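# Spell three lettered blocks in order on the mat

## Task

Four blocks are present and three carry a letter on their top face. Place those three entirely on the mat, lined up straight and close to each other, ordered alphabetically from left to right as viewed from the midpoint between the two arm bases. Each must have its letter facing up and not upside down or sideways. The block without a letter must end up off the mat. Everything must stay put on its own once the robot lets go, so release the blocks and move the grippers away when finished.

## Robot and tools

Robot: two arms, left_arm and right_arm, each with six joints and a two-finger gripper. The left_arm sits on the +y side. The names do not match left or right in any camera image.

Scene frame: the origin is on the table surface between the arm bases. +x points out across the table, +z points up. Result lines report each gripper's end_effector_position in metres and end_effector_quat_wxyz, plus linear (m/s) and angular (rad/s) velocities, all in this frame. The reported hand position can be off, especially at long reach. end_effector_position is the point between the finger pads. The fingertips extend 17.5 mm past it along the gripper's +z axis, and the fingers close along its x axis. When only wrist 3 turns, that point moves on a 25 mm circle. A flat block held in the gripper protrudes about 9 cm from the last joint's axis toward gripper -y and turns with it.

Tool execute_actions, argument "actions": a list holding one item or none, plus optional "pictures" (boolean).
- Empty list: no command is sent. It returns the state and camera pictures.
- Move item: {"rows": [...], "steps": n}. n is from 3 to 15 control steps, each 1/30 s, and defaults to 15. Up to 15 rows are used one per step; if fewer rows than steps, the final row repeats.
- Wait item: {"steps": n}, with n up to 300 and no rows. It sends nothing new and returns after n steps have passed since the previous result, counting your reply time.
Pictures come back only with an empty list or with "pictures": true. A refused call sends nothing.

Each row is one flat list of 18 numbers covering both arms, even if only one arm should move. The first 9 are for left_arm and the next 9 for right_arm. Each arm's 9 numbers are:
1. Six absolute joint target angles in radians, in this order: shoulder pan, shoulder lift, elbow, wrist 1, wrist 2, wrist 3. These use the same convention as the Joint positions line. Stated ranges are ±6.283 for every joint except the elbow, which is ±3.142. A target more than 0.010 rad beyond a stated end, and farther out than the joint's last reported angle, gets the call refused. Real ends can differ by up to 0.010 rad. A target past the real end is clipped to it, and the result then says "joint sent to its limit"; a missing message does not prove there is more room.
2. Gripper position, from -1 to 1, absolute. +1 is fully open (50 mm gap), and about -0.65 brings the pads together. Send -1 to grasp.
3. force_limit, from -1 to 1. This maps to about 20 N, 102 N and 185 N per pad at -1, 0 and +1, and the actual force can be about 17 % higher.
4. speed, from -1 to 1. This maps to about 20, 85 and 150 mm/s of gap change at -1, 0 and +1.
To leave a gripper unchanged, resend its previous three numbers, because 0 is a real command.

Motion limits: commands are smoothed, so motion lags about 0.15 s behind them. Each step, a joint's target is kept near its measured angle: within 0.292 rad for pan and lift, 0.365 for the elbow, and 0.438 for the wrists. Targets are also scaled back if they would move the gripper more than 70 mm from where it is. Far moves therefore take several calls.

Arms keep moving toward the last row you sent while you think or wait. They stop once everything has nearly stopped or a step is HELD. The result is taken 3 steps before an action ends, and those steps run afterwards.

Gripping: hold position at -1 and confirm object_status equals 2. The status codes are:
- 0: moving.
- 1: blocked while opening.
- 2: blocked while closing, meaning the object is held.
- 3: reached the target, or the pads met, meaning usually nothing is held.
Any new position value resets the status to 0 briefly. Once the fingers have stopped, a new force_limit or speed only applies after the position changes by at least 0.01. To soften a grip, open first. If grip force is lost, the fingers reclose on their own, except after a grip at force_limit -1, where the status stays 2 even if the object is lost. A grip on a fixed, off-centre object weakens over time. position_measured is in counts; the gap in mm is about (250 - position_measured) × 0.202.

Result lines:
- "joint command not followed": the clearance check altered or blocked some joint targets, but the rest of the row was still applied.
- HELD: marks steps where your row, or part of it, was not sent.
- Joint positions and Joint velocities: one block per arm, in joint order (rad, rad/s).
- MOTOR HOT: a motor has reached 70 °C. At 85 °C an OVER-TEMPERATURE FAULT brakes that arm for possibly minutes. Holding loads, even while you think, adds heat.

Faults: a contact torque reaching a joint's limit triggers a fault. The limits are 303 N m for pan and lift, 138 N m for the elbow and 51.5 N m for each wrist, and held weight counts. A fault also occurs if any outside force on the arm, tool or load reaches 150 N. After a fault the arm goes limp for 10 s and skips the rest of the call.

Things to avoid:
- Letting the arms hit or press on each other hard, which can end the scene.
- Dropping, slamming or shoving blocks hard.
- Putting or knocking anything off the table, which fails the task.
Brief random tugs on held parts or pushes on loose objects can happen.

Tool zoom_image: {"camera": "cam_left_wrist" or "cam_right_wrist", "region": [x0, y0, x1, y1]}. The region is in pixels of that camera's latest 504x504 image, with (0, 0) at the top left and at most 504×504 in size. It returns an enlarged view.

Tool finished_scene: {"scene": n}, where n is the current scene's number. It ends that scene for good and reports whether the goal was met; the goal must still hold at that moment. Before calling it, release the blocks and move the grippers clear. Replying without any tool call also ends things.

Each tool is called by a JSON object that holds its "op" and its "data".

## Session

{"op": "execute_actions", "data": {"actions": []}}

Scene clock: 0.00 s of 7600.00 s.
left_arm: end_effector_position=(+0.0936, +0.4061, +0.2245) position_measured=3 object_status=3 end_effector_quat_wxyz=(+0.039, +0.931, -0.311, -0.187) end_effector_velocity=(+0.000, +0.000, +0.000) end_effector_angular_velocity=(-0.000, +0.001, +0.001) | right_arm: end_effector_position=(+0.6793, +0.3465, +0.2205) position_measured=3 object_status=3 end_effector_quat_wxyz=(+0.078, -0.155, +0.760, +0.626) end_effector_velocity=(+0.001, -0.001, +0.000) end_effector_angular_velocity=(+0.000, +0.001, -0.001)
Joint positions: left_arm=[ 1.68  -2.191  2.512 -1.791 -1.941  0.8  ] | right_arm=[ 3.667 -0.832  1.733 -3.54  -0.437 -0.787]
Joint velocities: left_arm=[ 0.001 -0.    -0.    -0.    -0.001 -0.   ] | right_arm=[-0.001 -0.     0.    -0.     0.     0.001]

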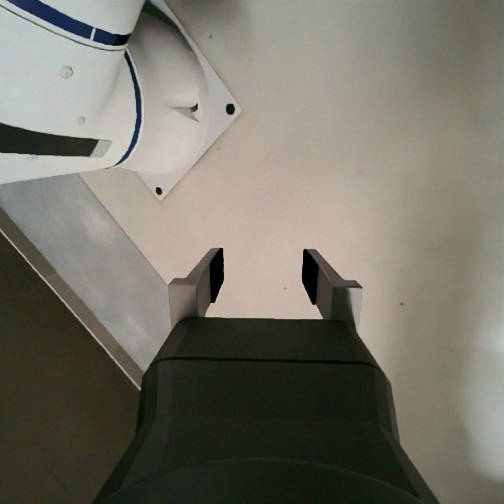

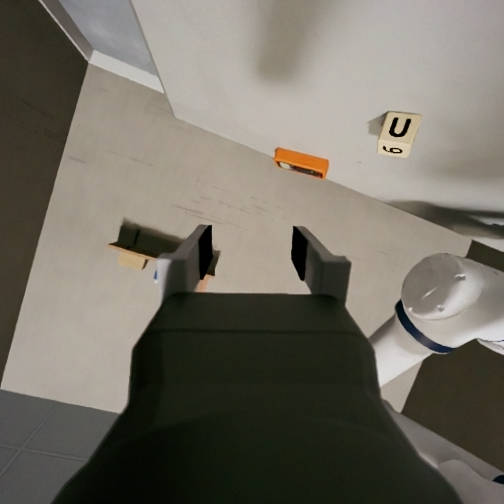

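{"op": "execute_actions", "data": {"actions": [{"rows":[[1.9,-2.1,2.0,-1.47,-1.571,2.7,1,0,0,3.1,-1.5,1.2,-1.27,-1.571,-3.18,1,0,0]],"steps":15}]}}

{"op": "execute_actions", "data": {"actions": [{"steps":45}]}}

Scene clock: 1.57 s of 7600.00 s.
left_arm: end_effector_position=(+0.2010, +0.3748, +0.3483) position_measured=3 object_status=3 end_effector_quat_wxyz=(+0.026, +0.905, -0.417, -0.085) end_effector_velocity=(+0.252, -0.069, +0.361) end_effector_angular_velocity=(-0.255, -0.449, -0.813) | right_arm: end_effector_position=(+0.8085, +0.2990, +0.3207) position_measured=3 object_status=3 end_effector_quat_wxyz=(+0.198, -0.155, +0.768, +0.589) end_effector_velocity=(+0.312, -0.156, +0.279) end_effector_angular_velocity=(-0.101, -0.490, -0.415)
Joint positions: left_arm=[ 1.802 -2.141  2.251 -1.612 -1.735  1.129] | right_arm=[ 3.587 -0.912  1.634 -3.42  -0.557 -0.906]
Joint velocities: left_arm=[ 0.265  0.11  -0.68   0.383  0.442  1.064] | right_arm=[-0.206 -0.205 -0.257  0.307 -0.308 -0.306]
Steps of this call (steps 1 to 35: nothing new was sent; steps 36 to 47: the first 12 steps of this action). Readings (joint positions | what the end effector reports):
36: left_arm=[1.682 -2.191 2.510 -1.787 -1.938 0.805] | right_arm=[3.666 -0.834 1.732 -3.538 -0.439 -0.789] | left_arm position_measured=3 object_status=3 | right_arm position_measured=3 object_status=3
37: left_arm=[1.695 -2.185 2.492 -1.767 -1.915 0.832] | right_arm=[3.659 -0.840 1.724 -3.525 -0.451 -0.801] | left_arm position_measured=3 object_status=3 | right_arm position_measured=3 object_status=3
39: left_arm=[1.723 -2.174 2.437 -1.728 -1.869 0.890] | right_arm=[3.644 -0.856 1.704 -3.505 -0.472 -0.822] | left_arm position_measured=3 object_status=3 | right_arm position_measured=3 object_status=3
43: left_arm=[1.766 -2.156 2.344 -1.665 -1.796 1.003] | right_arm=[3.615 -0.884 1.669 -3.462 -0.515 -0.864] | left_arm position_measured=3 object_status=3 | right_arm position_measured=3 object_status=3
47: the state above

Scene clock: 3.07 s of 7600.00 s.
left_arm: end_effector_position=(+0.2869, +0.3406, +0.4875) position_measured=3 object_status=3 end_effector_quat_wxyz=(-0.000, -0.389, +0.921, +0.000) end_effector_velocity=(-0.000, -0.000, -0.000) end_effector_angular_velocity=(-0.000, +0.000, -0.001) | right_arm: end_effector_position=(+1.0640, -0.1090, +0.7698) position_measured=3 object_status=3 end_effector_quat_wxyz=(+0.549, -0.113, +0.791, +0.245) end_effector_velocity=(-0.012, -0.352, +0.277) end_effector_angular_velocity=(-0.576, -0.202, -0.542)
Joint positions: left_arm=[ 1.9   -2.1    2.    -1.47  -1.571  2.7  ] | right_arm=[ 3.264 -1.265  1.325 -2.884 -1.093 -1.443]
Joint velocities: left_arm=[-0.001  0.    -0.    -0.    -0.     0.   ] | right_arm=[-0.201 -0.286 -0.153  0.507 -0.507 -0.509]
Kept back: nothing.
Steps of this call (steps 1 to 3: the last 3 steps of your previous action; steps 4 to 45: the robot went on to your last target). Readings (joint positions | what the end effector reports):
1: left_arm=[1.811 -2.137 2.228 -1.599 -1.720 1.166] | right_arm=[3.580 -0.919 1.625 -3.410 -0.567 -0.917] | left_arm position_measured=3 object_status=3 | right_arm position_measured=3 object_status=3
2: left_arm=[1.820 -2.133 2.205 -1.586 -1.705 1.207] | right_arm=[3.574 -0.926 1.617 -3.400 -0.577 -0.927] | left_arm position_measured=3 object_status=3 | right_arm position_measured=3 object_status=3
4: left_arm=[1.838 -2.126 2.160 -1.561 -1.676 1.303] | right_arm=[3.560 -0.940 1.599 -3.379 -0.598 -0.948] | left_arm position_measured=3 object_status=3 | right_arm position_measured=3 object_status=3
8: left_arm=[1.872 -2.112 2.073 -1.511 -1.619 1.574] | right_arm=[3.532 -0.967 1.565 -3.337 -0.640 -0.989] | left_arm position_measured=3 object_status=3 | right_arm position_measured=3 object_status=3
45: the state above

{"op": "execute_actions", "data": {"actions": [{"rows":[[2.7,-1.6,1.3,-1.27,-1.571,2.7,1,0,0,3.1,-1.5,1.2,-1.27,-1.571,-3.18,1,0,0]],"steps":15}]}}

{"op": "execute_actions", "data": {"actions": [{"steps":50}], "pictures": true}}

Scene clock: 3.57 s of 7600.00 s.
left_arm: end_effector_position=(+0.4238, +0.3310, +0.5773) position_measured=3 object_status=3 end_effector_quat_wxyz=(-0.003, -0.503, +0.864, +0.030) end_effector_velocity=(+0.392, +0.010, +0.209) end_effector_angular_velocity=(-0.012, -0.007, +0.629) | right_arm: end_effector_position=(+1.0175, -0.3025, +0.8674) position_measured=3 object_status=3 end_effector_quat_wxyz=(+0.513, -0.148, +0.845, -0.011) end_effector_velocity=(-0.211, -0.388, +0.027) end_effector_angular_velocity=(-1.520, +0.765, -0.111)
Joint positions: left_arm=[ 2.155 -1.846  1.681 -1.346 -1.571  2.7  ] | right_arm=[ 3.158 -1.416  1.244 -2.469 -1.399 -1.858]
Joint velocities: left_arm=[ 0.629  0.59  -0.783  0.179 -0.001  0.   ] | right_arm=[-0.222 -0.317 -0.169  1.431 -0.647 -1.435]
Steps of this call (steps 1 to 3: the robot went on to your last target; steps 4 to 15: the first 12 steps of this action). Readings (joint positions | what the end effector reports):
4: left_arm=[1.903 -2.097 1.997 -1.468 -1.571 2.700] | right_arm=[3.237 -1.304 1.304 -2.809 -1.168 -1.518] | left_arm position_measured=3 object_status=3 | right_arm position_measured=3 object_status=3
5: left_arm=[1.921 -2.079 1.975 -1.455 -1.571 2.700] | right_arm=[3.230 -1.314 1.299 -2.788 -1.188 -1.538] | left_arm position_measured=3 object_status=3 | right_arm position_measured=3 object_status=3
7: left_arm=[1.973 -2.027 1.907 -1.422 -1.571 2.700] | right_arm=[3.217 -1.333 1.289 -2.743 -1.228 -1.584] | left_arm position_measured=3 object_status=3 | right_arm position_measured=3 object_status=3
11: left_arm=[2.067 -1.933 1.791 -1.376 -1.571 2.700] | right_arm=[3.188 -1.374 1.267 -2.629 -1.312 -1.697] | left_arm position_measured=3 object_status=3 | right_arm position_measured=3 object_status=3
15: the state above

Scene clock: 5.23 s of 7600.00 s.
left_arm: end_effector_position=(+0.6586, +0.5516, +0.6831) position_measured=3 object_status=3 end_effector_quat_wxyz=(+0.000, +0.717, -0.697, -0.000) end_effector_velocity=(-0.000, -0.000, +0.000) end_effector_angular_velocity=(-0.001, -0.000, -0.000) | right_arm: end_effector_position=(+0.7814, -0.3611, +0.6818) position_measured=3 object_status=3 end_effector_quat_wxyz=(+0.000, +0.685, -0.729, -0.000) end_effector_velocity=(-0.000, +0.000, +0.001) end_effector_angular_velocity=(+0.000, -0.001, -0.000)
Joint positions: left_arm=[ 2.7   -1.6    1.3   -1.27  -1.571  2.7  ] | right_arm=[ 3.1   -1.5    1.2   -1.27  -1.571 -3.18 ]
Joint velocities: left_arm=[-0.    -0.001  0.    -0.    -0.001  0.   ] | right_arm=[ 0.    -0.001 -0.     0.     0.     0.   ]
Kept back: nothing.
Steps of this call (steps 1 to 3: the last 3 steps of your previous action; steps 4 to 45: the robot went on to your last target; steps 46 to 50: nothing new was sent). Readings (joint positions | what the end effector reports):
1: left_arm=[2.176 -1.827 1.655 -1.340 -1.571 2.700] | right_arm=[3.151 -1.427 1.239 -2.418 -1.421 -1.909] | left_arm position_measured=3 object_status=3 | right_arm position_measured=3 object_status=3
2: left_arm=[2.197 -1.810 1.629 -1.335 -1.571 2.700] | right_arm=[3.144 -1.437 1.233 -2.362 -1.442 -1.965] | left_arm position_measured=3 object_status=3 | right_arm position_measured=3 object_status=3
4: left_arm=[2.239 -1.779 1.580 -1.326 -1.571 2.700] | right_arm=[3.131 -1.455 1.224 -2.239 -1.479 -2.087] | left_arm position_measured=3 object_status=3 | right_arm position_measured=3 object_status=3
8: left_arm=[2.331 -1.726 1.498 -1.309 -1.571 2.700] | right_arm=[3.116 -1.477 1.212 -1.996 -1.524 -2.331] | left_arm position_measured=3 object_status=3 | right_arm position_measured=3 object_status=3
50: the state above
All arms were judged still, so your last target was given up. Only a new action makes them travel on or press farther. Fingers that are still opening or closing keep moving.

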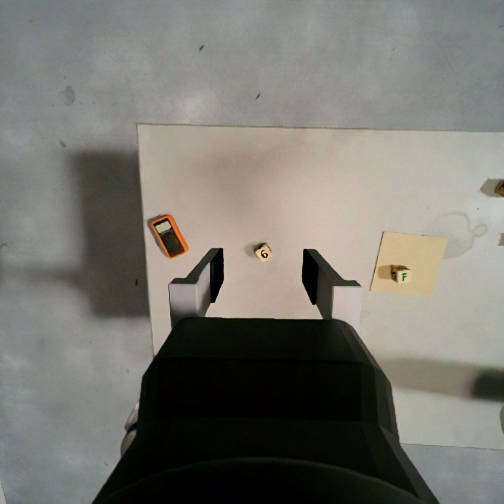

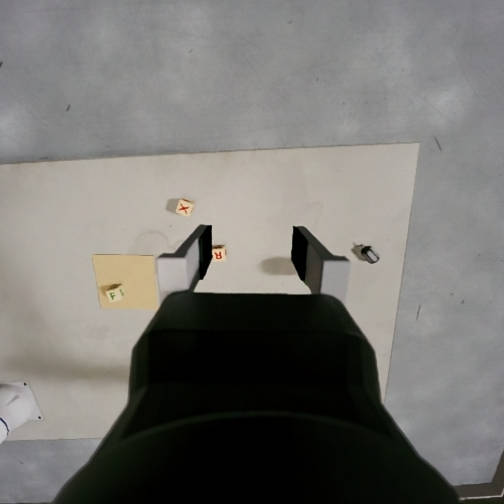

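{"op": "zoom_image", "data": {"camera": "cam_right_wrist", "region": [80,180,240,320]}}

{"op": "zoom_image", "data": {"camera": "cam_left_wrist", "region": [354,170,504,310]}}

Region (80, 180, 240, 320) of cam_right_wrist's 504x504 image, scaled by 3.150, with more detail than that image has; it fills the top 441 rows of this view, and the rest is white.

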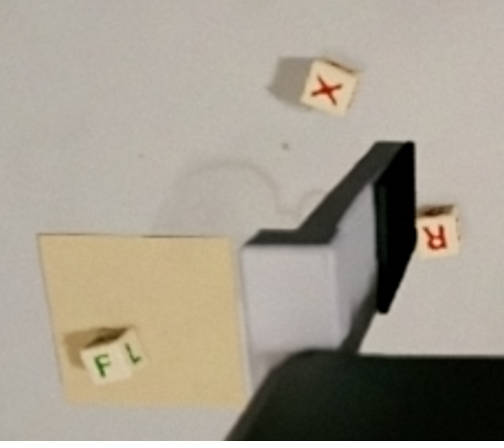

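Region (354, 170, 504, 310) of cam_left_wrist's 504x504 image, scaled by 3.360, with more detail than that image has; it fills the top 470 rows of this view, and the rest is white.

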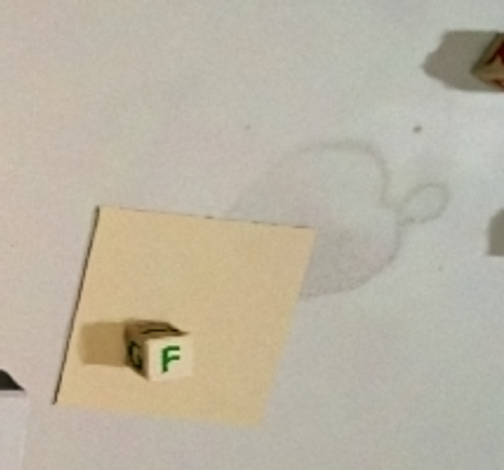

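{"op": "execute_actions", "data": {"actions": [{"rows":[[2.059,-1.336,1.883,-2.118,-1.571,0.347,1,0,0,3.324,-1.565,2.148,-2.153,-1.571,-1.447,1,0,0]],"steps":15}]}}

{"op": "execute_actions", "data": {"actions": [{"steps":60}], "pictures": true}}

Scene clock: 6.67 s of 7600.00 s.
left_arm: end_effector_position=(+0.6953, +0.4512, +0.5495) position_measured=3 object_status=3 end_effector_quat_wxyz=(+0.007, +0.736, -0.677, -0.029) end_effector_velocity=(+0.033, -0.271, -0.358) end_effector_angular_velocity=(+0.086, +0.094, +0.152) | right_arm: end_effector_position=(+0.7895, -0.2688, +0.5460) position_measured=3 object_status=3 end_effector_quat_wxyz=(+0.042, -0.592, +0.804, -0.029) end_effector_velocity=(-0.016, +0.152, -0.420) end_effector_angular_velocity=(+0.115, -0.234, -0.808)
Joint positions: left_arm=[ 2.59  -1.514  1.438 -1.435 -1.571  2.534] | right_arm=[ 3.236 -1.54   1.512 -1.645 -1.571 -2.805]
Joint velocities: left_arm=[-0.314  0.199  0.391 -0.466 -0.    -0.466] | right_arm=[ 0.233 -0.067  0.874 -1.044  0.     1.046]
Steps of this call (steps 1 to 31: nothing new was sent; steps 32 to 43: the first 12 steps of this action). Readings (joint positions | what the end effector reports):
32: left_arm=[2.699 -1.599 1.302 -1.272 -1.571 2.698] | right_arm=[3.102 -1.501 1.203 -1.274 -1.571 -3.176] | left_arm position_measured=3 object_status=3 | right_arm position_measured=3 object_status=3
33: left_arm=[2.689 -1.591 1.312 -1.288 -1.571 2.682] | right_arm=[3.115 -1.505 1.225 -1.302 -1.571 -3.148] | left_arm position_measured=3 object_status=3 | right_arm position_measured=3 object_status=3
35: left_arm=[2.670 -1.572 1.339 -1.315 -1.571 2.654] | right_arm=[3.148 -1.514 1.282 -1.368 -1.571 -3.082] | left_arm position_measured=3 object_status=3 | right_arm position_measured=3 object_status=3
39: left_arm=[2.631 -1.542 1.386 -1.374 -1.571 2.596] | right_arm=[3.199 -1.529 1.395 -1.504 -1.571 -2.946] | left_arm position_measured=3 object_status=3 | right_arm position_measured=3 object_status=3
43: the state above

Scene clock: 8.67 s of 7600.00 s.
left_arm: end_effector_position=(+0.4913, +0.1087, +0.2009) position_measured=3 object_status=3 end_effector_quat_wxyz=(+0.000, +0.996, +0.084, -0.000) end_effector_velocity=(-0.000, +0.000, +0.000) end_effector_angular_velocity=(-0.000, +0.000, +0.015) | right_arm: end_effector_position=(+0.6071, -0.2404, +0.2003) position_measured=3 object_status=3 end_effector_quat_wxyz=(-0.000, +0.000, +1.000, -0.000) end_effector_velocity=(+0.000, -0.001, +0.000) end_effector_angular_velocity=(-0.000, -0.000, -0.002)
Joint positions: left_arm=[ 2.059 -1.336  1.883 -2.118 -1.571  0.349] | right_arm=[ 3.324 -1.565  2.148 -2.153 -1.571 -1.447]
Joint velocities: left_arm=[ 0.    -0.     0.    -0.    -0.    -0.015] | right_arm=[-0.002 -0.     0.     0.    -0.    -0.   ]
Kept back: nothing.
Steps of this call (steps 1 to 3: the last 3 steps of your previous action; steps 4 to 60: the robot went on to your last target). Readings (joint positions | what the end effector reports):
1: left_arm=[2.579 -1.507 1.451 -1.451 -1.571 2.518] | right_arm=[3.244 -1.542 1.542 -1.680 -1.571 -2.770] | left_arm position_measured=3 object_status=3 | right_arm position_measured=3 object_status=3
2: left_arm=[2.569 -1.501 1.465 -1.468 -1.571 2.502] | right_arm=[3.251 -1.544 1.571 -1.716 -1.571 -2.734] | left_arm position_measured=3 object_status=3 | right_arm position_measured=3 object_status=3
4: left_arm=[2.546 -1.488 1.492 -1.501 -1.571 2.469] | right_arm=[3.263 -1.547 1.630 -1.786 -1.571 -2.663] | left_arm position_measured=3 object_status=3 | right_arm position_measured=3 object_status=3
8: left_arm=[2.501 -1.465 1.550 -1.570 -1.571 2.400] | right_arm=[3.280 -1.552 1.736 -1.886 -1.571 -2.536] | left_arm position_measured=3 object_status=3 | right_arm position_measured=3 object_status=3
60: the state above

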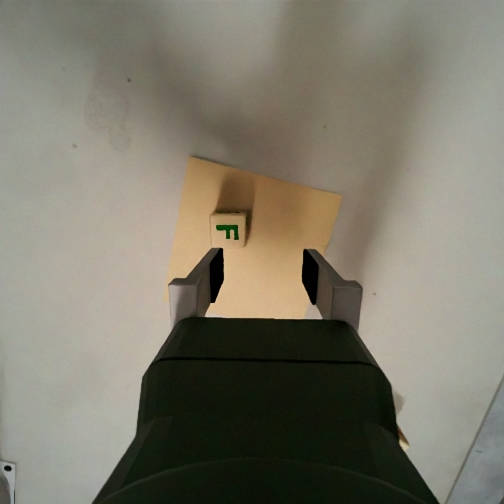

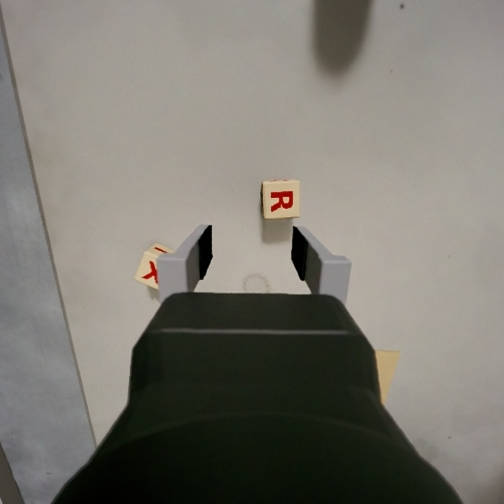

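{"op": "execute_actions", "data": {"actions": [{"rows":[[2.0057,-1.2459,2.0023,-2.3272,-1.571,0.294,1,0,0,3.3196,-1.4736,2.3028,-2.4,-1.571,-1.451,1,0,0]],"steps":15}]}}

{"op": "execute_actions", "data": {"actions": [{"steps":12}], "pictures": true}}

Scene clock: 9.40 s of 7600.00 s.
left_arm: end_effector_position=(+0.4544, +0.0987, +0.0964) position_measured=3 object_status=3 end_effector_quat_wxyz=(+0.000, +0.996, +0.084, -0.000) end_effector_velocity=(-0.022, +0.000, -0.052) end_effector_angular_velocity=(-0.000, +0.001, +0.000) | right_arm: end_effector_position=(+0.5764, -0.2466, +0.0964) position_measured=3 object_status=3 end_effector_quat_wxyz=(+0.000, +0.001, +1.000, -0.000) end_effector_velocity=(-0.023, -0.004, -0.051) end_effector_angular_velocity=(-0.001, -0.000, +0.001)
Joint positions: left_arm=[ 2.009 -1.251  1.996 -2.316 -1.571  0.297] | right_arm=[ 3.32  -1.479  2.294 -2.386 -1.571 -1.451]
Joint velocities: left_arm=[-0.026  0.044  0.059 -0.103 -0.001 -0.026] | right_arm=[-0.002  0.045  0.078 -0.123 -0.001 -0.002]
Steps of this call (steps 1 to 10: the robot went on to your last target; steps 11 to 22: the first 12 steps of this action). Readings (joint positions | what the end effector reports):
11: left_arm=[2.058 -1.334 1.885 -2.123 -1.571 0.346] | right_arm=[3.324 -1.564 2.150 -2.158 -1.571 -1.447] | left_arm position_measured=3 object_status=3 | right_arm position_measured=3 object_status=3
12: left_arm=[2.052 -1.324 1.898 -2.150 -1.571 0.339] | right_arm=[3.324 -1.554 2.166 -2.186 -1.571 -1.447] | left_arm position_measured=3 object_status=3 | right_arm position_measured=3 object_status=3
14: left_arm=[2.037 -1.299 1.932 -2.202 -1.571 0.326] | right_arm=[3.323 -1.529 2.210 -2.251 -1.571 -1.448] | left_arm position_measured=3 object_status=3 | right_arm position_measured=3 object_status=3
18: left_arm=[2.015 -1.262 1.980 -2.289 -1.571 0.304] | right_arm=[3.321 -1.490 2.274 -2.354 -1.571 -1.450] | left_arm position_measured=3 object_status=3 | right_arm position_measured=3 object_status=3
22: the state above

Scene clock: 9.80 s of 7600.00 s.
left_arm: end_effector_position=(+0.4520, +0.0988, +0.0908) position_measured=3 object_status=3 end_effector_quat_wxyz=(+0.000, +0.996, +0.084, -0.000) end_effector_velocity=(-0.001, +0.001, -0.002) end_effector_angular_velocity=(+0.001, +0.001, +0.001) | right_arm: end_effector_position=(+0.5739, -0.2470, +0.0909) position_measured=3 object_status=3 end_effector_quat_wxyz=(+0.000, +0.001, +1.000, -0.000) end_effector_velocity=(-0.001, -0.001, -0.002) end_effector_angular_velocity=(-0.000, +0.001, +0.000)
Joint positions: left_arm=[ 2.006 -1.246  2.002 -2.327 -1.571  0.294] | right_arm=[ 3.32  -1.474  2.303 -2.4   -1.571 -1.451]
Joint velocities: left_arm=[-0.     0.001  0.002 -0.002 -0.    -0.001] | right_arm=[-0.001  0.003  0.002 -0.003 -0.    -0.001]
Kept back: nothing.
Steps of this call (steps 1 to 3: the last 3 steps of your previous action; steps 4 to 12: the robot went on to your last target). Readings (joint positions | what the end effector reports):
1: left_arm=[2.008 -1.250 1.997 -2.319 -1.571 0.296] | right_arm=[3.320 -1.477 2.296 -2.390 -1.571 -1.451] | left_arm position_measured=3 object_status=3 | right_arm position_measured=3 object_status=3
2: left_arm=[2.007 -1.249 1.999 -2.321 -1.571 0.296] | right_arm=[3.320 -1.476 2.298 -2.393 -1.571 -1.451] | left_arm position_measured=3 object_status=3 | right_arm position_measured=3 object_status=3
4: left_arm=[2.007 -1.247 2.000 -2.324 -1.571 0.295] | right_arm=[3.320 -1.475 2.300 -2.396 -1.571 -1.451] | left_arm position_measured=3 object_status=3 | right_arm position_measured=3 object_status=3
8: left_arm=[2.006 -1.246 2.002 -2.326 -1.571 0.294] | right_arm=[3.320 -1.474 2.302 -2.399 -1.571 -1.451] | left_arm position_measured=3 object_status=3 | right_arm position_measured=3 object_status=3
12: the state above

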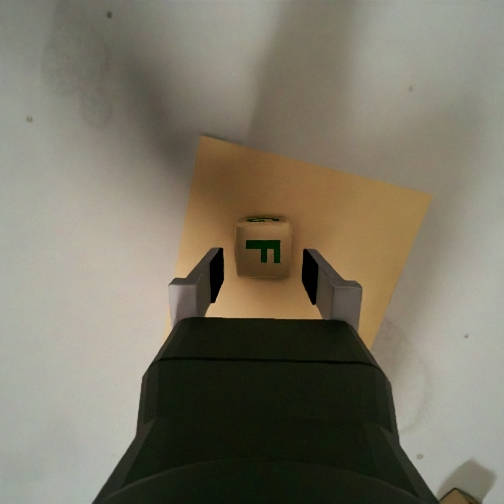

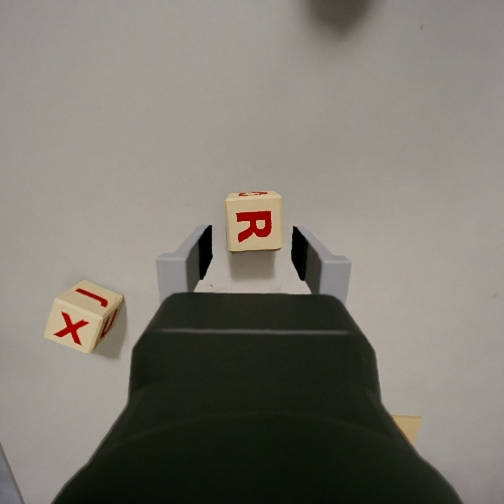

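{"op": "execute_actions", "data": {"actions": [{"rows":[[2.0057,-1.236,2.006,-2.341,-1.571,0.294,1,0,0,3.3148,-1.464,2.312,-2.419,-1.571,-1.501,1,0,0],[2.0057,-1.226,2.010,-2.355,-1.571,0.294,1,0,0,3.3148,-1.452,2.319,-2.438,-1.571,-1.501,1,0,0],[2.0057,-1.216,2.014,-2.369,-1.571,0.294,1,0,0,3.3148,-1.438,2.324,-2.457,-1.571,-1.501,1,0,0],[2.0057,-1.206,2.018,-2.383,-1.571,0.294,1,0,0,3.3148,-1.425,2.329,-2.475,-1.571,-1.501,1,0,0],[2.0057,-1.195,2.022,-2.398,-1.571,0.294,1,0,0,3.3148,-1.411,2.334,-2.494,-1.571,-1.501,1,0,0],[2.0057,-1.185,2.026,-2.412,-1.571,0.294,1,0,0,3.3148,-1.397,2.339,-2.513,-1.571,-1.501,1,0,0],[2.0057,-1.175,2.030,-2.426,-1.571,0.294,1,0,0,3.3148,-1.383,2.343,-2.531,-1.571,-1.501,1,0,0],[2.0057,-1.1644,2.0332,-2.4396,-1.571,0.294,1,0,0,3.3148,-1.3698,2.3476,-2.5486,-1.571,-1.501,1,0,0]],"steps":15}]}}

{"op": "execute_actions", "data": {"actions": [{"steps":8}], "pictures": true}}

Scene clock: 10.53 s of 7600.00 s.
left_arm: end_effector_position=(+0.4521, +0.0983, +0.0360) position_measured=3 object_status=3 end_effector_quat_wxyz=(+0.000, +0.996, +0.084, -0.000) end_effector_velocity=(-0.000, +0.001, -0.066) end_effector_angular_velocity=(-0.002, -0.000, +0.000) | right_arm: end_effector_position=(+0.5730, -0.2499, +0.0360) position_measured=3 object_status=3 end_effector_quat_wxyz=(-0.000, -0.021, +1.000, -0.000) end_effector_velocity=(-0.002, -0.002, -0.065) end_effector_angular_velocity=(+0.001, -0.002, +0.012)
Joint positions: left_arm=[ 2.006 -1.174  2.03  -2.426 -1.571  0.294] | right_arm=[ 3.315 -1.383  2.343 -2.531 -1.571 -1.499]
Joint velocities: left_arm=[ 0.     0.089  0.032 -0.123 -0.001 -0.   ] | right_arm=[-0.003  0.117  0.042 -0.161  0.001 -0.015]
Steps of this call (steps 1 to 10: the robot went on to your last target; steps 11 to 22: the first 12 steps of this action). Readings (joint positions | what the end effector reports):
11: left_arm=[2.006 -1.246 2.002 -2.328 -1.571 0.294] | right_arm=[3.319 -1.473 2.303 -2.401 -1.571 -1.453] | left_arm position_measured=3 object_status=3 | right_arm position_measured=3 object_status=3
12: left_arm=[2.006 -1.243 2.003 -2.332 -1.571 0.294] | right_arm=[3.318 -1.471 2.305 -2.406 -1.571 -1.466] | left_arm position_measured=3 object_status=3 | right_arm position_measured=3 object_status=3
14: left_arm=[2.006 -1.232 2.008 -2.347 -1.571 0.294] | right_arm=[3.317 -1.457 2.314 -2.427 -1.571 -1.482] | left_arm position_measured=3 object_status=3 | right_arm position_measured=3 object_status=3
18: left_arm=[2.006 -1.199 2.021 -2.393 -1.571 0.294] | right_arm=[3.315 -1.414 2.331 -2.488 -1.571 -1.495] | left_arm position_measured=3 object_status=3 | right_arm position_measured=3 object_status=3
22: the state above

Scene clock: 10.80 s of 7600.00 s.
left_arm: end_effector_position=(+0.4520, +0.0985, +0.0293) position_measured=3 object_status=3 end_effector_quat_wxyz=(+0.000, +0.996, +0.084, -0.000) end_effector_velocity=(-0.000, +0.000, -0.006) end_effector_angular_velocity=(+0.000, +0.001, -0.000) | right_arm: end_effector_position=(+0.5727, -0.2500, +0.0295) position_measured=3 object_status=3 end_effector_quat_wxyz=(+0.000, -0.022, +1.000, -0.000) end_effector_velocity=(-0.000, -0.001, -0.007) end_effector_angular_velocity=(-0.000, +0.002, -0.001)
Joint positions: left_arm=[ 2.006 -1.165  2.033 -2.438 -1.571  0.294] | right_arm=[ 3.315 -1.371  2.347 -2.547 -1.571 -1.501]
Joint velocities: left_arm=[-0.     0.008  0.003 -0.011 -0.001  0.   ] | right_arm=[-0.002  0.012  0.004 -0.014 -0.    -0.001]
Kept back: nothing.
Steps of this call (steps 1 to 3: the last 3 steps of your previous action; steps 4 to 8: the robot went on to your last target). Readings (joint positions | what the end effector reports):
1: left_arm=[2.006 -1.172 2.030 -2.430 -1.571 0.294] | right_arm=[3.315 -1.379 2.344 -2.535 -1.571 -1.500] | left_arm position_measured=3 object_status=3 | right_arm position_measured=3 object_status=3
2: left_arm=[2.006 -1.170 2.031 -2.432 -1.571 0.294] | right_arm=[3.315 -1.377 2.345 -2.539 -1.571 -1.500] | left_arm position_measured=3 object_status=3 | right_arm position_measured=3 object_status=3
4: left_arm=[2.006 -1.167 2.032 -2.436 -1.571 0.294] | right_arm=[3.315 -1.374 2.346 -2.543 -1.571 -1.501] | left_arm position_measured=3 object_status=3 | right_arm position_measured=3 object_status=3
8: the state above

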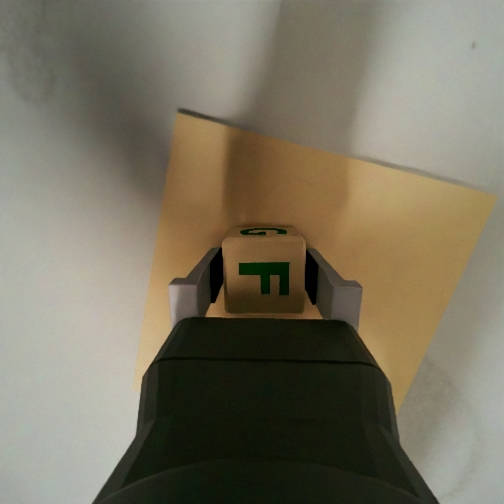

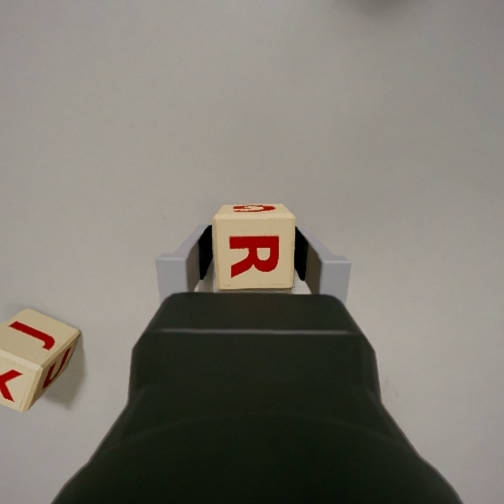

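{"op": "execute_actions", "data": {"actions": [{"rows":[[2.0057,-1.1644,2.0332,-2.4396,-1.571,0.294,-1,-0.3,0,3.3148,-1.3698,2.3476,-2.5486,-1.571,-1.501,-1,-0.3,0]],"steps":12}]}}

Scene clock: 11.30 s of 7600.00 s.
left_arm: end_effector_position=(+0.4520, +0.0986, +0.0286) position_measured=47 object_status=0 end_effector_quat_wxyz=(+0.000, +0.996, +0.084, -0.000) end_effector_velocity=(-0.000, +0.000, -0.000) end_effector_angular_velocity=(-0.000, +0.001, +0.001) | right_arm: end_effector_position=(+0.5726, -0.2500, +0.0288) position_measured=47 object_status=0 end_effector_quat_wxyz=(+0.000, -0.022, +1.000, -0.000) end_effector_velocity=(-0.000, +0.000, -0.001) end_effector_angular_velocity=(-0.000, +0.001, +0.000)
Joint positions: left_arm=[ 2.006 -1.164  2.033 -2.44  -1.571  0.294] | right_arm=[ 3.315 -1.37   2.348 -2.549 -1.571 -1.501]
Joint velocities: left_arm=[ 0.    -0.     0.    -0.    -0.001 -0.   ] | right_arm=[ 0.001  0.001  0.    -0.    -0.     0.   ]
Steps of this call (steps 1 to 6: the robot went on to your last target; steps 7 to 15: the first 9 steps of this action). Readings (joint positions | what the end effector reports):
7: left_arm=[2.006 -1.165 2.033 -2.439 -1.571 0.294] | right_arm=[3.315 -1.370 2.348 -2.548 -1.571 -1.501] | left_arm position_measured=12 object_status=0 | right_arm position_measured=12 object_status=0
8: left_arm=[2.006 -1.164 2.033 -2.440 -1.571 0.294] | right_arm=[3.315 -1.370 2.348 -2.548 -1.571 -1.501] | left_arm position_measured=26 object_status=0 | right_arm position_measured=26 object_status=0
10: left_arm=[2.006 -1.164 2.033 -2.440 -1.571 0.294] | right_arm=[3.315 -1.370 2.348 -2.549 -1.571 -1.501] | left_arm position_measured=47 object_status=0 | right_arm position_measured=47 object_status=0
14: left_arm=[2.006 -1.164 2.033 -2.440 -1.571 0.294] | right_arm=[3.315 -1.370 2.348 -2.549 -1.571 -1.501] | left_arm position_measured=47 object_status=0 | right_arm position_measured=47 object_status=0
15: the state above

{"op": "execute_actions", "data": {"actions": [{"rows":[[2.0057,-1.1644,2.0332,-2.4396,-1.571,0.294,-1,-0.3,0,3.3148,-1.3698,2.3476,-2.5486,-1.571,-1.501,-1,-0.3,0],[2.0057,-1.174,2.029,-2.426,-1.571,0.294,-1,-0.3,0,3.3148,-1.397,2.339,-2.513,-1.571,-1.501,-1,-0.3,0],[2.0057,-1.184,2.025,-2.412,-1.571,0.294,-1,-0.3,0,3.3148,-1.425,2.329,-2.475,-1.571,-1.501,-1,-0.3,0],[2.0057,-1.184,2.025,-2.412,-1.571,0.294,-1,-0.3,0,3.3148,-1.452,2.319,-2.438,-1.571,-1.55,-1,-0.3,0],[2.012,-1.183,2.023,-2.411,-1.571,0.33,-1,-0.3,0,3.3148,-1.478,2.308,-2.40,-1.571,-1.65,-1,-0.3,0],[2.018,-1.182,2.021,-2.410,-1.571,0.37,-1,-0.3,0,3.3148,-1.478,2.308,-2.40,-1.571,-1.8,-1,-0.3,0],[2.024,-1.181,2.019,-2.409,-1.571,0.41,-1,-0.3,0,3.3148,-1.478,2.308,-2.40,-1.571,-2.0,-1,-0.3,0],[2.030,-1.180,2.017,-2.408,-1.571,0.45,-1,-0.3,0,3.3148,-1.478,2.308,-2.40,-1.571,-4.069,-1,-0.3,0],[2.036,-1.179,2.015,-2.407,-1.571,0.49,-1,-0.3,0,3.3148,-1.478,2.308,-2.40,-1.571,-4.069,-1,-0.3,0],[2.042,-1.178,2.013,-2.406,-1.571,0.53,-1,-0.3,0,3.3148,-1.478,2.308,-2.40,-1.571,-4.069,-1,-0.3,0],[2.048,-1.1775,2.011,-2.404,-1.571,0.565,-1,-0.3,0,3.3148,-1.478,2.308,-2.40,-1.571,-4.069,-1,-0.3,0]],"steps":15}]}}

{"op": "execute_actions", "data": {"actions": [{"rows":[[2.048,-1.1725,2.013,-2.411,-1.571,0.565,-1,-0.3,0,3.3148,-1.478,2.308,-2.40,-1.571,-4.069,-1,-0.3,0],[2.048,-1.1675,2.015,-2.418,-1.571,0.565,-1,-0.3,0,3.3148,-1.478,2.308,-2.40,-1.571,-4.069,-1,-0.3,0],[2.048,-1.1625,2.017,-2.425,-1.571,0.565,-1,-0.3,0,3.3148,-1.478,2.308,-2.40,-1.571,-4.069,-1,-0.3,0],[2.048,-1.1575,2.0189,-2.4322,-1.571,0.565,-1,-0.3,0,3.3148,-1.478,2.308,-2.40,-1.571,-4.069,-1,-0.3,0]],"steps":15}], "pictures": true}}

Scene clock: 12.07 s of 7600.00 s.
left_arm: end_effector_position=(+0.4743, +0.1080, +0.0439) position_measured=47 object_status=2 end_effector_quat_wxyz=(+0.000, +1.000, +0.008, +0.000) end_effector_velocity=(+0.105, +0.051, +0.012) end_effector_angular_velocity=(+0.003, +0.002, -0.700) | right_arm: end_effector_position=(+0.5846, -0.2466, +0.0858) position_measured=47 object_status=2 end_effector_quat_wxyz=(-0.000, -0.262, +0.965, -0.000) end_effector_velocity=(+0.053, +0.032, +0.043) end_effector_angular_velocity=(+0.002, +0.002, +2.543)
Joint positions: left_arm=[ 2.034 -1.179  2.016 -2.409 -1.571  0.474] | right_arm=[ 3.315 -1.47   2.311 -2.411 -1.571 -1.988]
Joint velocities: left_arm=[ 0.138  0.01  -0.049  0.042 -0.     0.838] | right_arm=[ 0.    -0.073 -0.028  0.102 -0.    -2.542]
Steps of this call (steps 1 to 3: the last 3 steps of your previous action; steps 4 to 11: the robot went on to your last target; steps 12 to 23: the first 12 steps of this action). Readings (joint positions | what the end effector reports):
12: left_arm=[2.006 -1.164 2.033 -2.440 -1.571 0.294] | right_arm=[3.315 -1.370 2.348 -2.549 -1.571 -1.501] | left_arm position_measured=47 object_status=2 | right_arm position_measured=47 object_status=2
13: left_arm=[2.006 -1.165 2.033 -2.439 -1.571 0.294] | right_arm=[3.315 -1.371 2.348 -2.547 -1.571 -1.501] | left_arm position_measured=47 object_status=2 | right_arm position_measured=47 object_status=2
15: left_arm=[2.006 -1.171 2.030 -2.429 -1.571 0.294] | right_arm=[3.315 -1.391 2.341 -2.519 -1.571 -1.503] | left_arm position_measured=47 object_status=2 | right_arm position_measured=47 object_status=2
19: left_arm=[2.014 -1.179 2.024 -2.416 -1.571 0.349] | right_arm=[3.315 -1.451 2.318 -2.439 -1.571 -1.672] | left_arm position_measured=47 object_status=2 | right_arm position_measured=47 object_status=2
23: the state above

Scene clock: 12.57 s of 7600.00 s.
left_arm: end_effector_position=(+0.4849, +0.1136, +0.0305) position_measured=47 object_status=2 end_effector_quat_wxyz=(+0.000, +1.000, -0.029, -0.000) end_effector_velocity=(+0.001, +0.001, -0.007) end_effector_angular_velocity=(+0.000, -0.001, -0.007) | right_arm: end_effector_position=(+0.5952, -0.2165, +0.0905) position_measured=47 object_status=2 end_effector_quat_wxyz=(+0.000, +0.819, -0.574, -0.000) end_effector_velocity=(-0.023, +0.065, +0.001) end_effector_angular_velocity=(+0.002, -0.001, +2.770)
Joint positions: left_arm=[ 2.048 -1.159  2.018 -2.431 -1.571  0.564] | right_arm=[ 3.315 -1.478  2.308 -2.4   -1.571 -3.376]
Joint velocities: left_arm=[ 0.001  0.01   0.004 -0.014  0.001  0.008] | right_arm=[-0.001 -0.002 -0.     0.001 -0.    -2.771]
Steps of this call (steps 1 to 3: the last 3 steps of your previous action; steps 4 to 15: the first 12 steps of this action). Readings (joint positions | what the end effector reports):
4: left_arm=[2.044 -1.178 2.013 -2.406 -1.571 0.538] | right_arm=[3.315 -1.476 2.309 -2.403 -1.571 -2.347] | left_arm position_measured=47 object_status=2 | right_arm position_measured=47 object_status=2
5: left_arm=[2.045 -1.176 2.013 -2.407 -1.571 0.545] | right_arm=[3.315 -1.476 2.309 -2.402 -1.571 -2.439] | left_arm position_measured=47 object_status=2 | right_arm position_measured=47 object_status=2
7: left_arm=[2.046 -1.171 2.014 -2.414 -1.571 0.554] | right_arm=[3.315 -1.477 2.308 -2.401 -1.571 -2.625] | left_arm position_measured=47 object_status=2 | right_arm position_measured=47 object_status=2
11: left_arm=[2.047 -1.161 2.018 -2.427 -1.571 0.562] | right_arm=[3.315 -1.478 2.308 -2.400 -1.571 -3.000] | left_arm position_measured=47 object_status=2 | right_arm position_measured=47 object_status=2
15: the state above

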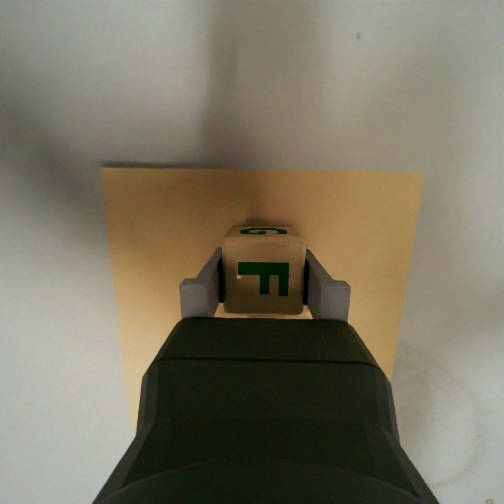

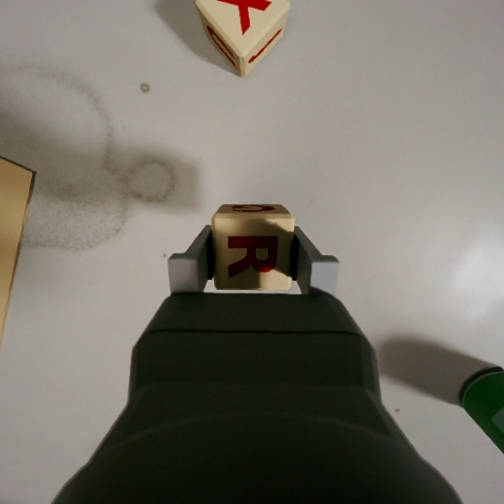

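{"op": "execute_actions", "data": {"actions": [{"rows":[[2.048,-1.1575,2.0189,-2.4322,-1.571,0.565,1,-0.3,0,3.3148,-1.478,2.308,-2.40,-1.571,-4.069,-1,-0.3,0],[2.048,-1.1575,2.0189,-2.4322,-1.571,0.565,1,-0.3,0,3.3148,-1.478,2.308,-2.40,-1.571,-4.069,-1,-0.3,0],[2.048,-1.1575,2.0189,-2.4322,-1.571,0.565,1,-0.3,0,3.3148,-1.478,2.308,-2.40,-1.571,-4.069,-1,-0.3,0],[2.048,-1.1575,2.0189,-2.4322,-1.571,0.565,1,-0.3,0,3.3148,-1.478,2.308,-2.40,-1.571,-4.069,-1,-0.3,0],[2.048,-1.1575,2.0189,-2.4322,-1.571,0.565,1,-0.3,0,3.3148,-1.478,2.308,-2.40,-1.571,-4.069,-1,-0.3,0],[2.048,-1.1775,2.011,-2.404,-1.571,0.565,1,-0.3,0,3.3148,-1.478,2.308,-2.40,-1.571,-4.069,-1,-0.3,0],[2.048,-1.198,2.003,-2.376,-1.571,0.565,1,-0.3,0,3.3148,-1.478,2.308,-2.40,-1.571,-4.069,-1,-0.3,0],[2.048,-1.218,1.995,-2.348,-1.571,0.565,1,-0.3,0,3.3148,-1.478,2.308,-2.40,-1.571,-4.069,-1,-0.3,0],[2.048,-1.238,1.987,-2.32,-1.571,0.565,1,-0.3,0,3.3148,-1.478,2.308,-2.40,-1.571,-4.069,-1,-0.3,0],[2.048,-1.26,1.975,-2.286,-1.571,0.565,1,-0.3,0,3.3148,-1.478,2.308,-2.40,-1.571,-4.069,-1,-0.3,0]],"steps":14}]}}

{"op": "execute_actions", "data": {"actions": [{"rows":[[2.4,-1.75,2.3,-2.12,-1.571,0.565,1,-0.3,0,3.45,-1.44,2.26,-2.39,-1.571,-4.069,-1,-0.3,0]],"steps":15}]}}

{"op": "execute_actions", "data": {"actions": [{"rows":[[2.4,-1.75,2.3,-2.12,-1.571,0.565,1,-0.3,0,3.7842,-1.3526,2.1521,-2.3703,-1.571,-4.069,-1,-0.3,0]],"steps":15}]}}

{"op": "execute_actions", "data": {"actions": [{"steps":18}], "pictures": true}}

Scene clock: 13.23 s of 7600.00 s.
left_arm: end_effector_position=(+0.4856, +0.1127, +0.0756) position_measured=3 object_status=3 end_effector_quat_wxyz=(+0.000, +1.000, -0.030, -0.000) end_effector_velocity=(+0.010, -0.019, +0.354) end_effector_angular_velocity=(-0.046, -0.023, -0.000) | right_arm: end_effector_position=(+0.5844, -0.2034, +0.0906) position_measured=47 object_status=2 end_effector_quat_wxyz=(+0.000, +0.965, -0.263, -0.000) end_effector_velocity=(-0.000, -0.000, -0.000) end_effector_angular_velocity=(-0.000, -0.000, +0.019)
Joint positions: left_arm=[ 2.048 -1.216  1.995 -2.349 -1.571  0.565] | right_arm=[ 3.315 -1.478  2.308 -2.4   -1.571 -4.067]
Joint velocities: left_arm=[ 0.    -0.428 -0.205  0.581 -0.002  0.   ] | right_arm=[-0.    0.   -0.   -0.   -0.   -0.02]
Steps of this call (steps 1 to 3: the last 3 steps of your previous action; steps 4 to 9: the robot went on to your last target; steps 10 to 20: the first 11 steps of this action). Readings (joint positions | what the end effector reports):
10: left_arm=[2.048 -1.158 2.019 -2.432 -1.571 0.565] | right_arm=[3.315 -1.478 2.308 -2.400 -1.571 -4.019] | left_arm position_measured=39 object_status=0 | right_arm position_measured=47 object_status=2
11: left_arm=[2.048 -1.158 2.019 -2.432 -1.571 0.565] | right_arm=[3.315 -1.478 2.308 -2.400 -1.571 -4.032] | left_arm position_measured=24 object_status=0 | right_arm position_measured=47 object_status=2
13: left_arm=[2.048 -1.158 2.019 -2.432 -1.571 0.565] | right_arm=[3.315 -1.478 2.308 -2.400 -1.571 -4.049] | left_arm position_measured=4 object_status=0 | right_arm position_measured=47 object_status=2
17: left_arm=[2.048 -1.173 2.013 -2.410 -1.571 0.565] | right_arm=[3.315 -1.478 2.308 -2.400 -1.571 -4.063] | left_arm position_measured=3 object_status=0 | right_arm position_measured=47 object_status=2
20: the state above

Scene clock: 13.73 s of 7600.00 s.
left_arm: end_effector_position=(+0.4942, +0.2823, +0.1268) position_measured=3 object_status=3 end_effector_quat_wxyz=(-0.026, +0.998, +0.046, -0.018) end_effector_velocity=(-0.014, +0.430, +0.136) end_effector_angular_velocity=(+0.015, +0.012, +0.414) | right_arm: end_effector_position=(+0.5715, -0.1282, +0.0918) position_measured=47 object_status=2 end_effector_quat_wxyz=(+0.000, +0.980, -0.199, -0.000) end_effector_velocity=(-0.006, +0.028, +0.001) end_effector_angular_velocity=(+0.001, -0.001, +0.049)
Joint positions: left_arm=[ 2.199 -1.409  2.124 -2.223 -1.571  0.565] | right_arm=[ 3.445 -1.442  2.262 -2.39  -1.571 -4.069]
Joint velocities: left_arm=[ 0.414 -0.553  0.362  0.21  -0.     0.   ] | right_arm=[ 0.048  0.013 -0.017  0.004  0.    -0.001]
Steps of this call (steps 1 to 3: the last 3 steps of your previous action; steps 4 to 15: the first 12 steps of this action). Readings (joint positions | what the end effector reports):
4: left_arm=[2.050 -1.249 1.983 -2.304 -1.571 0.565] | right_arm=[3.318 -1.477 2.307 -2.400 -1.571 -4.068] | left_arm position_measured=3 object_status=3 | right_arm position_measured=47 object_status=2
5: left_arm=[2.063 -1.262 1.998 -2.296 -1.571 0.565] | right_arm=[3.336 -1.472 2.301 -2.398 -1.571 -4.068] | left_arm position_measured=3 object_status=3 | right_arm position_measured=47 object_status=2
7: left_arm=[2.089 -1.287 2.025 -2.281 -1.571 0.565] | right_arm=[3.387 -1.458 2.282 -2.395 -1.571 -4.069] | left_arm position_measured=3 object_status=3 | right_arm position_measured=47 object_status=2
11: left_arm=[2.144 -1.342 2.075 -2.252 -1.571 0.565] | right_arm=[3.432 -1.445 2.266 -2.391 -1.571 -4.069] | left_arm position_measured=3 object_status=3 | right_arm position_measured=47 object_status=2
15: the state above

Scene clock: 14.23 s of 7600.00 s.
left_arm: end_effector_position=(+0.4596, +0.4684, +0.2024) position_measured=3 object_status=3 end_effector_quat_wxyz=(-0.002, +0.990, +0.139, -0.002) end_effector_velocity=(-0.044, +0.122, +0.037) end_effector_angular_velocity=(-0.031, -0.034, +0.128) | right_arm: end_effector_position=(+0.5075, +0.0249, +0.0913) position_measured=47 object_status=2 end_effector_quat_wxyz=(+0.000, +0.998, -0.067, -0.000) end_effector_velocity=(-0.216, +0.359, -0.005) end_effector_angular_velocity=(+0.001, -0.000, +0.642)
Joint positions: left_arm=[ 2.386 -1.725  2.287 -2.127 -1.571  0.565] | right_arm=[ 3.71  -1.371  2.175 -2.375 -1.571 -4.069]
Joint velocities: left_arm=[ 0.128 -0.226  0.114  0.066 -0.001  0.   ] | right_arm=[ 0.644  0.163 -0.2    0.036  0.     0.001]
Steps of this call (steps 1 to 3: the last 3 steps of your previous action; steps 4 to 15: the first 12 steps of this action). Readings (joint positions | what the end effector reports):
4: left_arm=[2.254 -1.494 2.172 -2.195 -1.571 0.565] | right_arm=[3.451 -1.440 2.259 -2.390 -1.571 -4.069] | left_arm position_measured=3 object_status=3 | right_arm position_measured=47 object_status=2
5: left_arm=[2.268 -1.518 2.184 -2.188 -1.571 0.565] | right_arm=[3.470 -1.434 2.252 -2.389 -1.571 -4.069] | left_arm position_measured=3 object_status=3 | right_arm position_measured=47 object_status=2
7: left_arm=[2.295 -1.566 2.208 -2.174 -1.571 0.565] | right_arm=[3.521 -1.419 2.234 -2.385 -1.571 -4.069] | left_arm position_measured=3 object_status=3 | right_arm position_measured=47 object_status=2
11: left_arm=[2.351 -1.664 2.257 -2.145 -1.571 0.565] | right_arm=[3.617 -1.395 2.205 -2.380 -1.571 -4.069] | left_arm position_measured=3 object_status=3 | right_arm position_measured=47 object_status=2
15: the state above

Scene clock: 14.83 s of 7600.00 s.
left_arm: end_effector_position=(+0.4546, +0.4818, +0.2063) position_measured=3 object_status=3 end_effector_quat_wxyz=(-0.000, +0.989, +0.146, -0.000) end_effector_velocity=(-0.000, +0.001, -0.000) end_effector_angular_velocity=(-0.001, +0.001, +0.001) | right_arm: end_effector_position=(+0.4811, +0.0655, +0.0907) position_measured=47 object_status=2 end_effector_quat_wxyz=(+0.000, +1.000, -0.030, +0.000) end_effector_velocity=(-0.001, +0.002, +0.001) end_effector_angular_velocity=(+0.001, -0.000, +0.004)
Joint positions: left_arm=[ 2.4   -1.75   2.3   -2.12  -1.571  0.565] | right_arm=[ 3.784 -1.353  2.152 -2.37  -1.571 -4.069]
Joint velocities: left_arm=[ 0.001 -0.001  0.     0.    -0.001 -0.   ] | right_arm=[ 0.003 -0.    -0.001  0.     0.001 -0.002]
Kept back: nothing.
Steps of this call (steps 1 to 3: the last 3 steps of your previous action; steps 4 to 18: the robot went on to your last target). Readings (joint positions | what the end effector reports):
1: left_arm=[2.389 -1.732 2.291 -2.125 -1.571 0.565] | right_arm=[3.730 -1.366 2.169 -2.373 -1.571 -4.069] | left_arm position_measured=3 object_status=3 | right_arm position_measured=47 object_status=2
2: left_arm=[2.392 -1.736 2.293 -2.124 -1.571 0.565] | right_arm=[3.745 -1.363 2.165 -2.373 -1.571 -4.069] | left_arm position_measured=3 object_status=3 | right_arm position_measured=47 object_status=2
4: left_arm=[2.396 -1.743 2.296 -2.122 -1.571 0.565] | right_arm=[3.763 -1.358 2.159 -2.372 -1.571 -4.069] | left_arm position_measured=3 object_status=3 | right_arm position_measured=47 object_status=2
8: left_arm=[2.399 -1.748 2.299 -2.121 -1.571 0.565] | right_arm=[3.778 -1.354 2.154 -2.371 -1.571 -4.069] | left_arm position_measured=3 object_status=3 | right_arm position_measured=47 object_status=2
18: the state above

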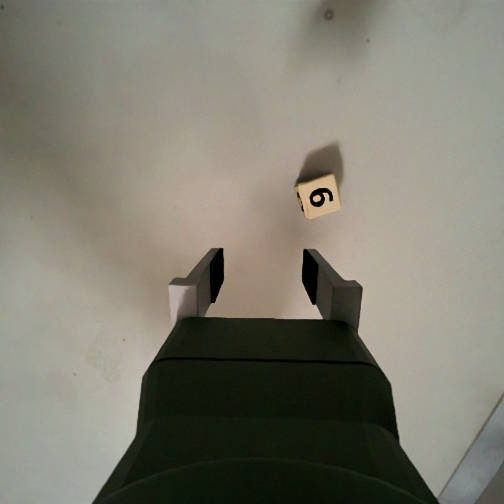

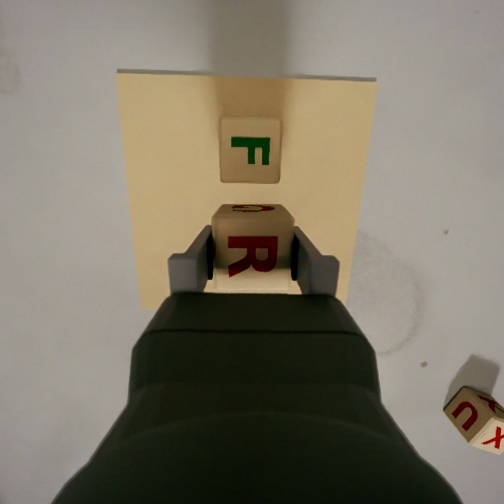

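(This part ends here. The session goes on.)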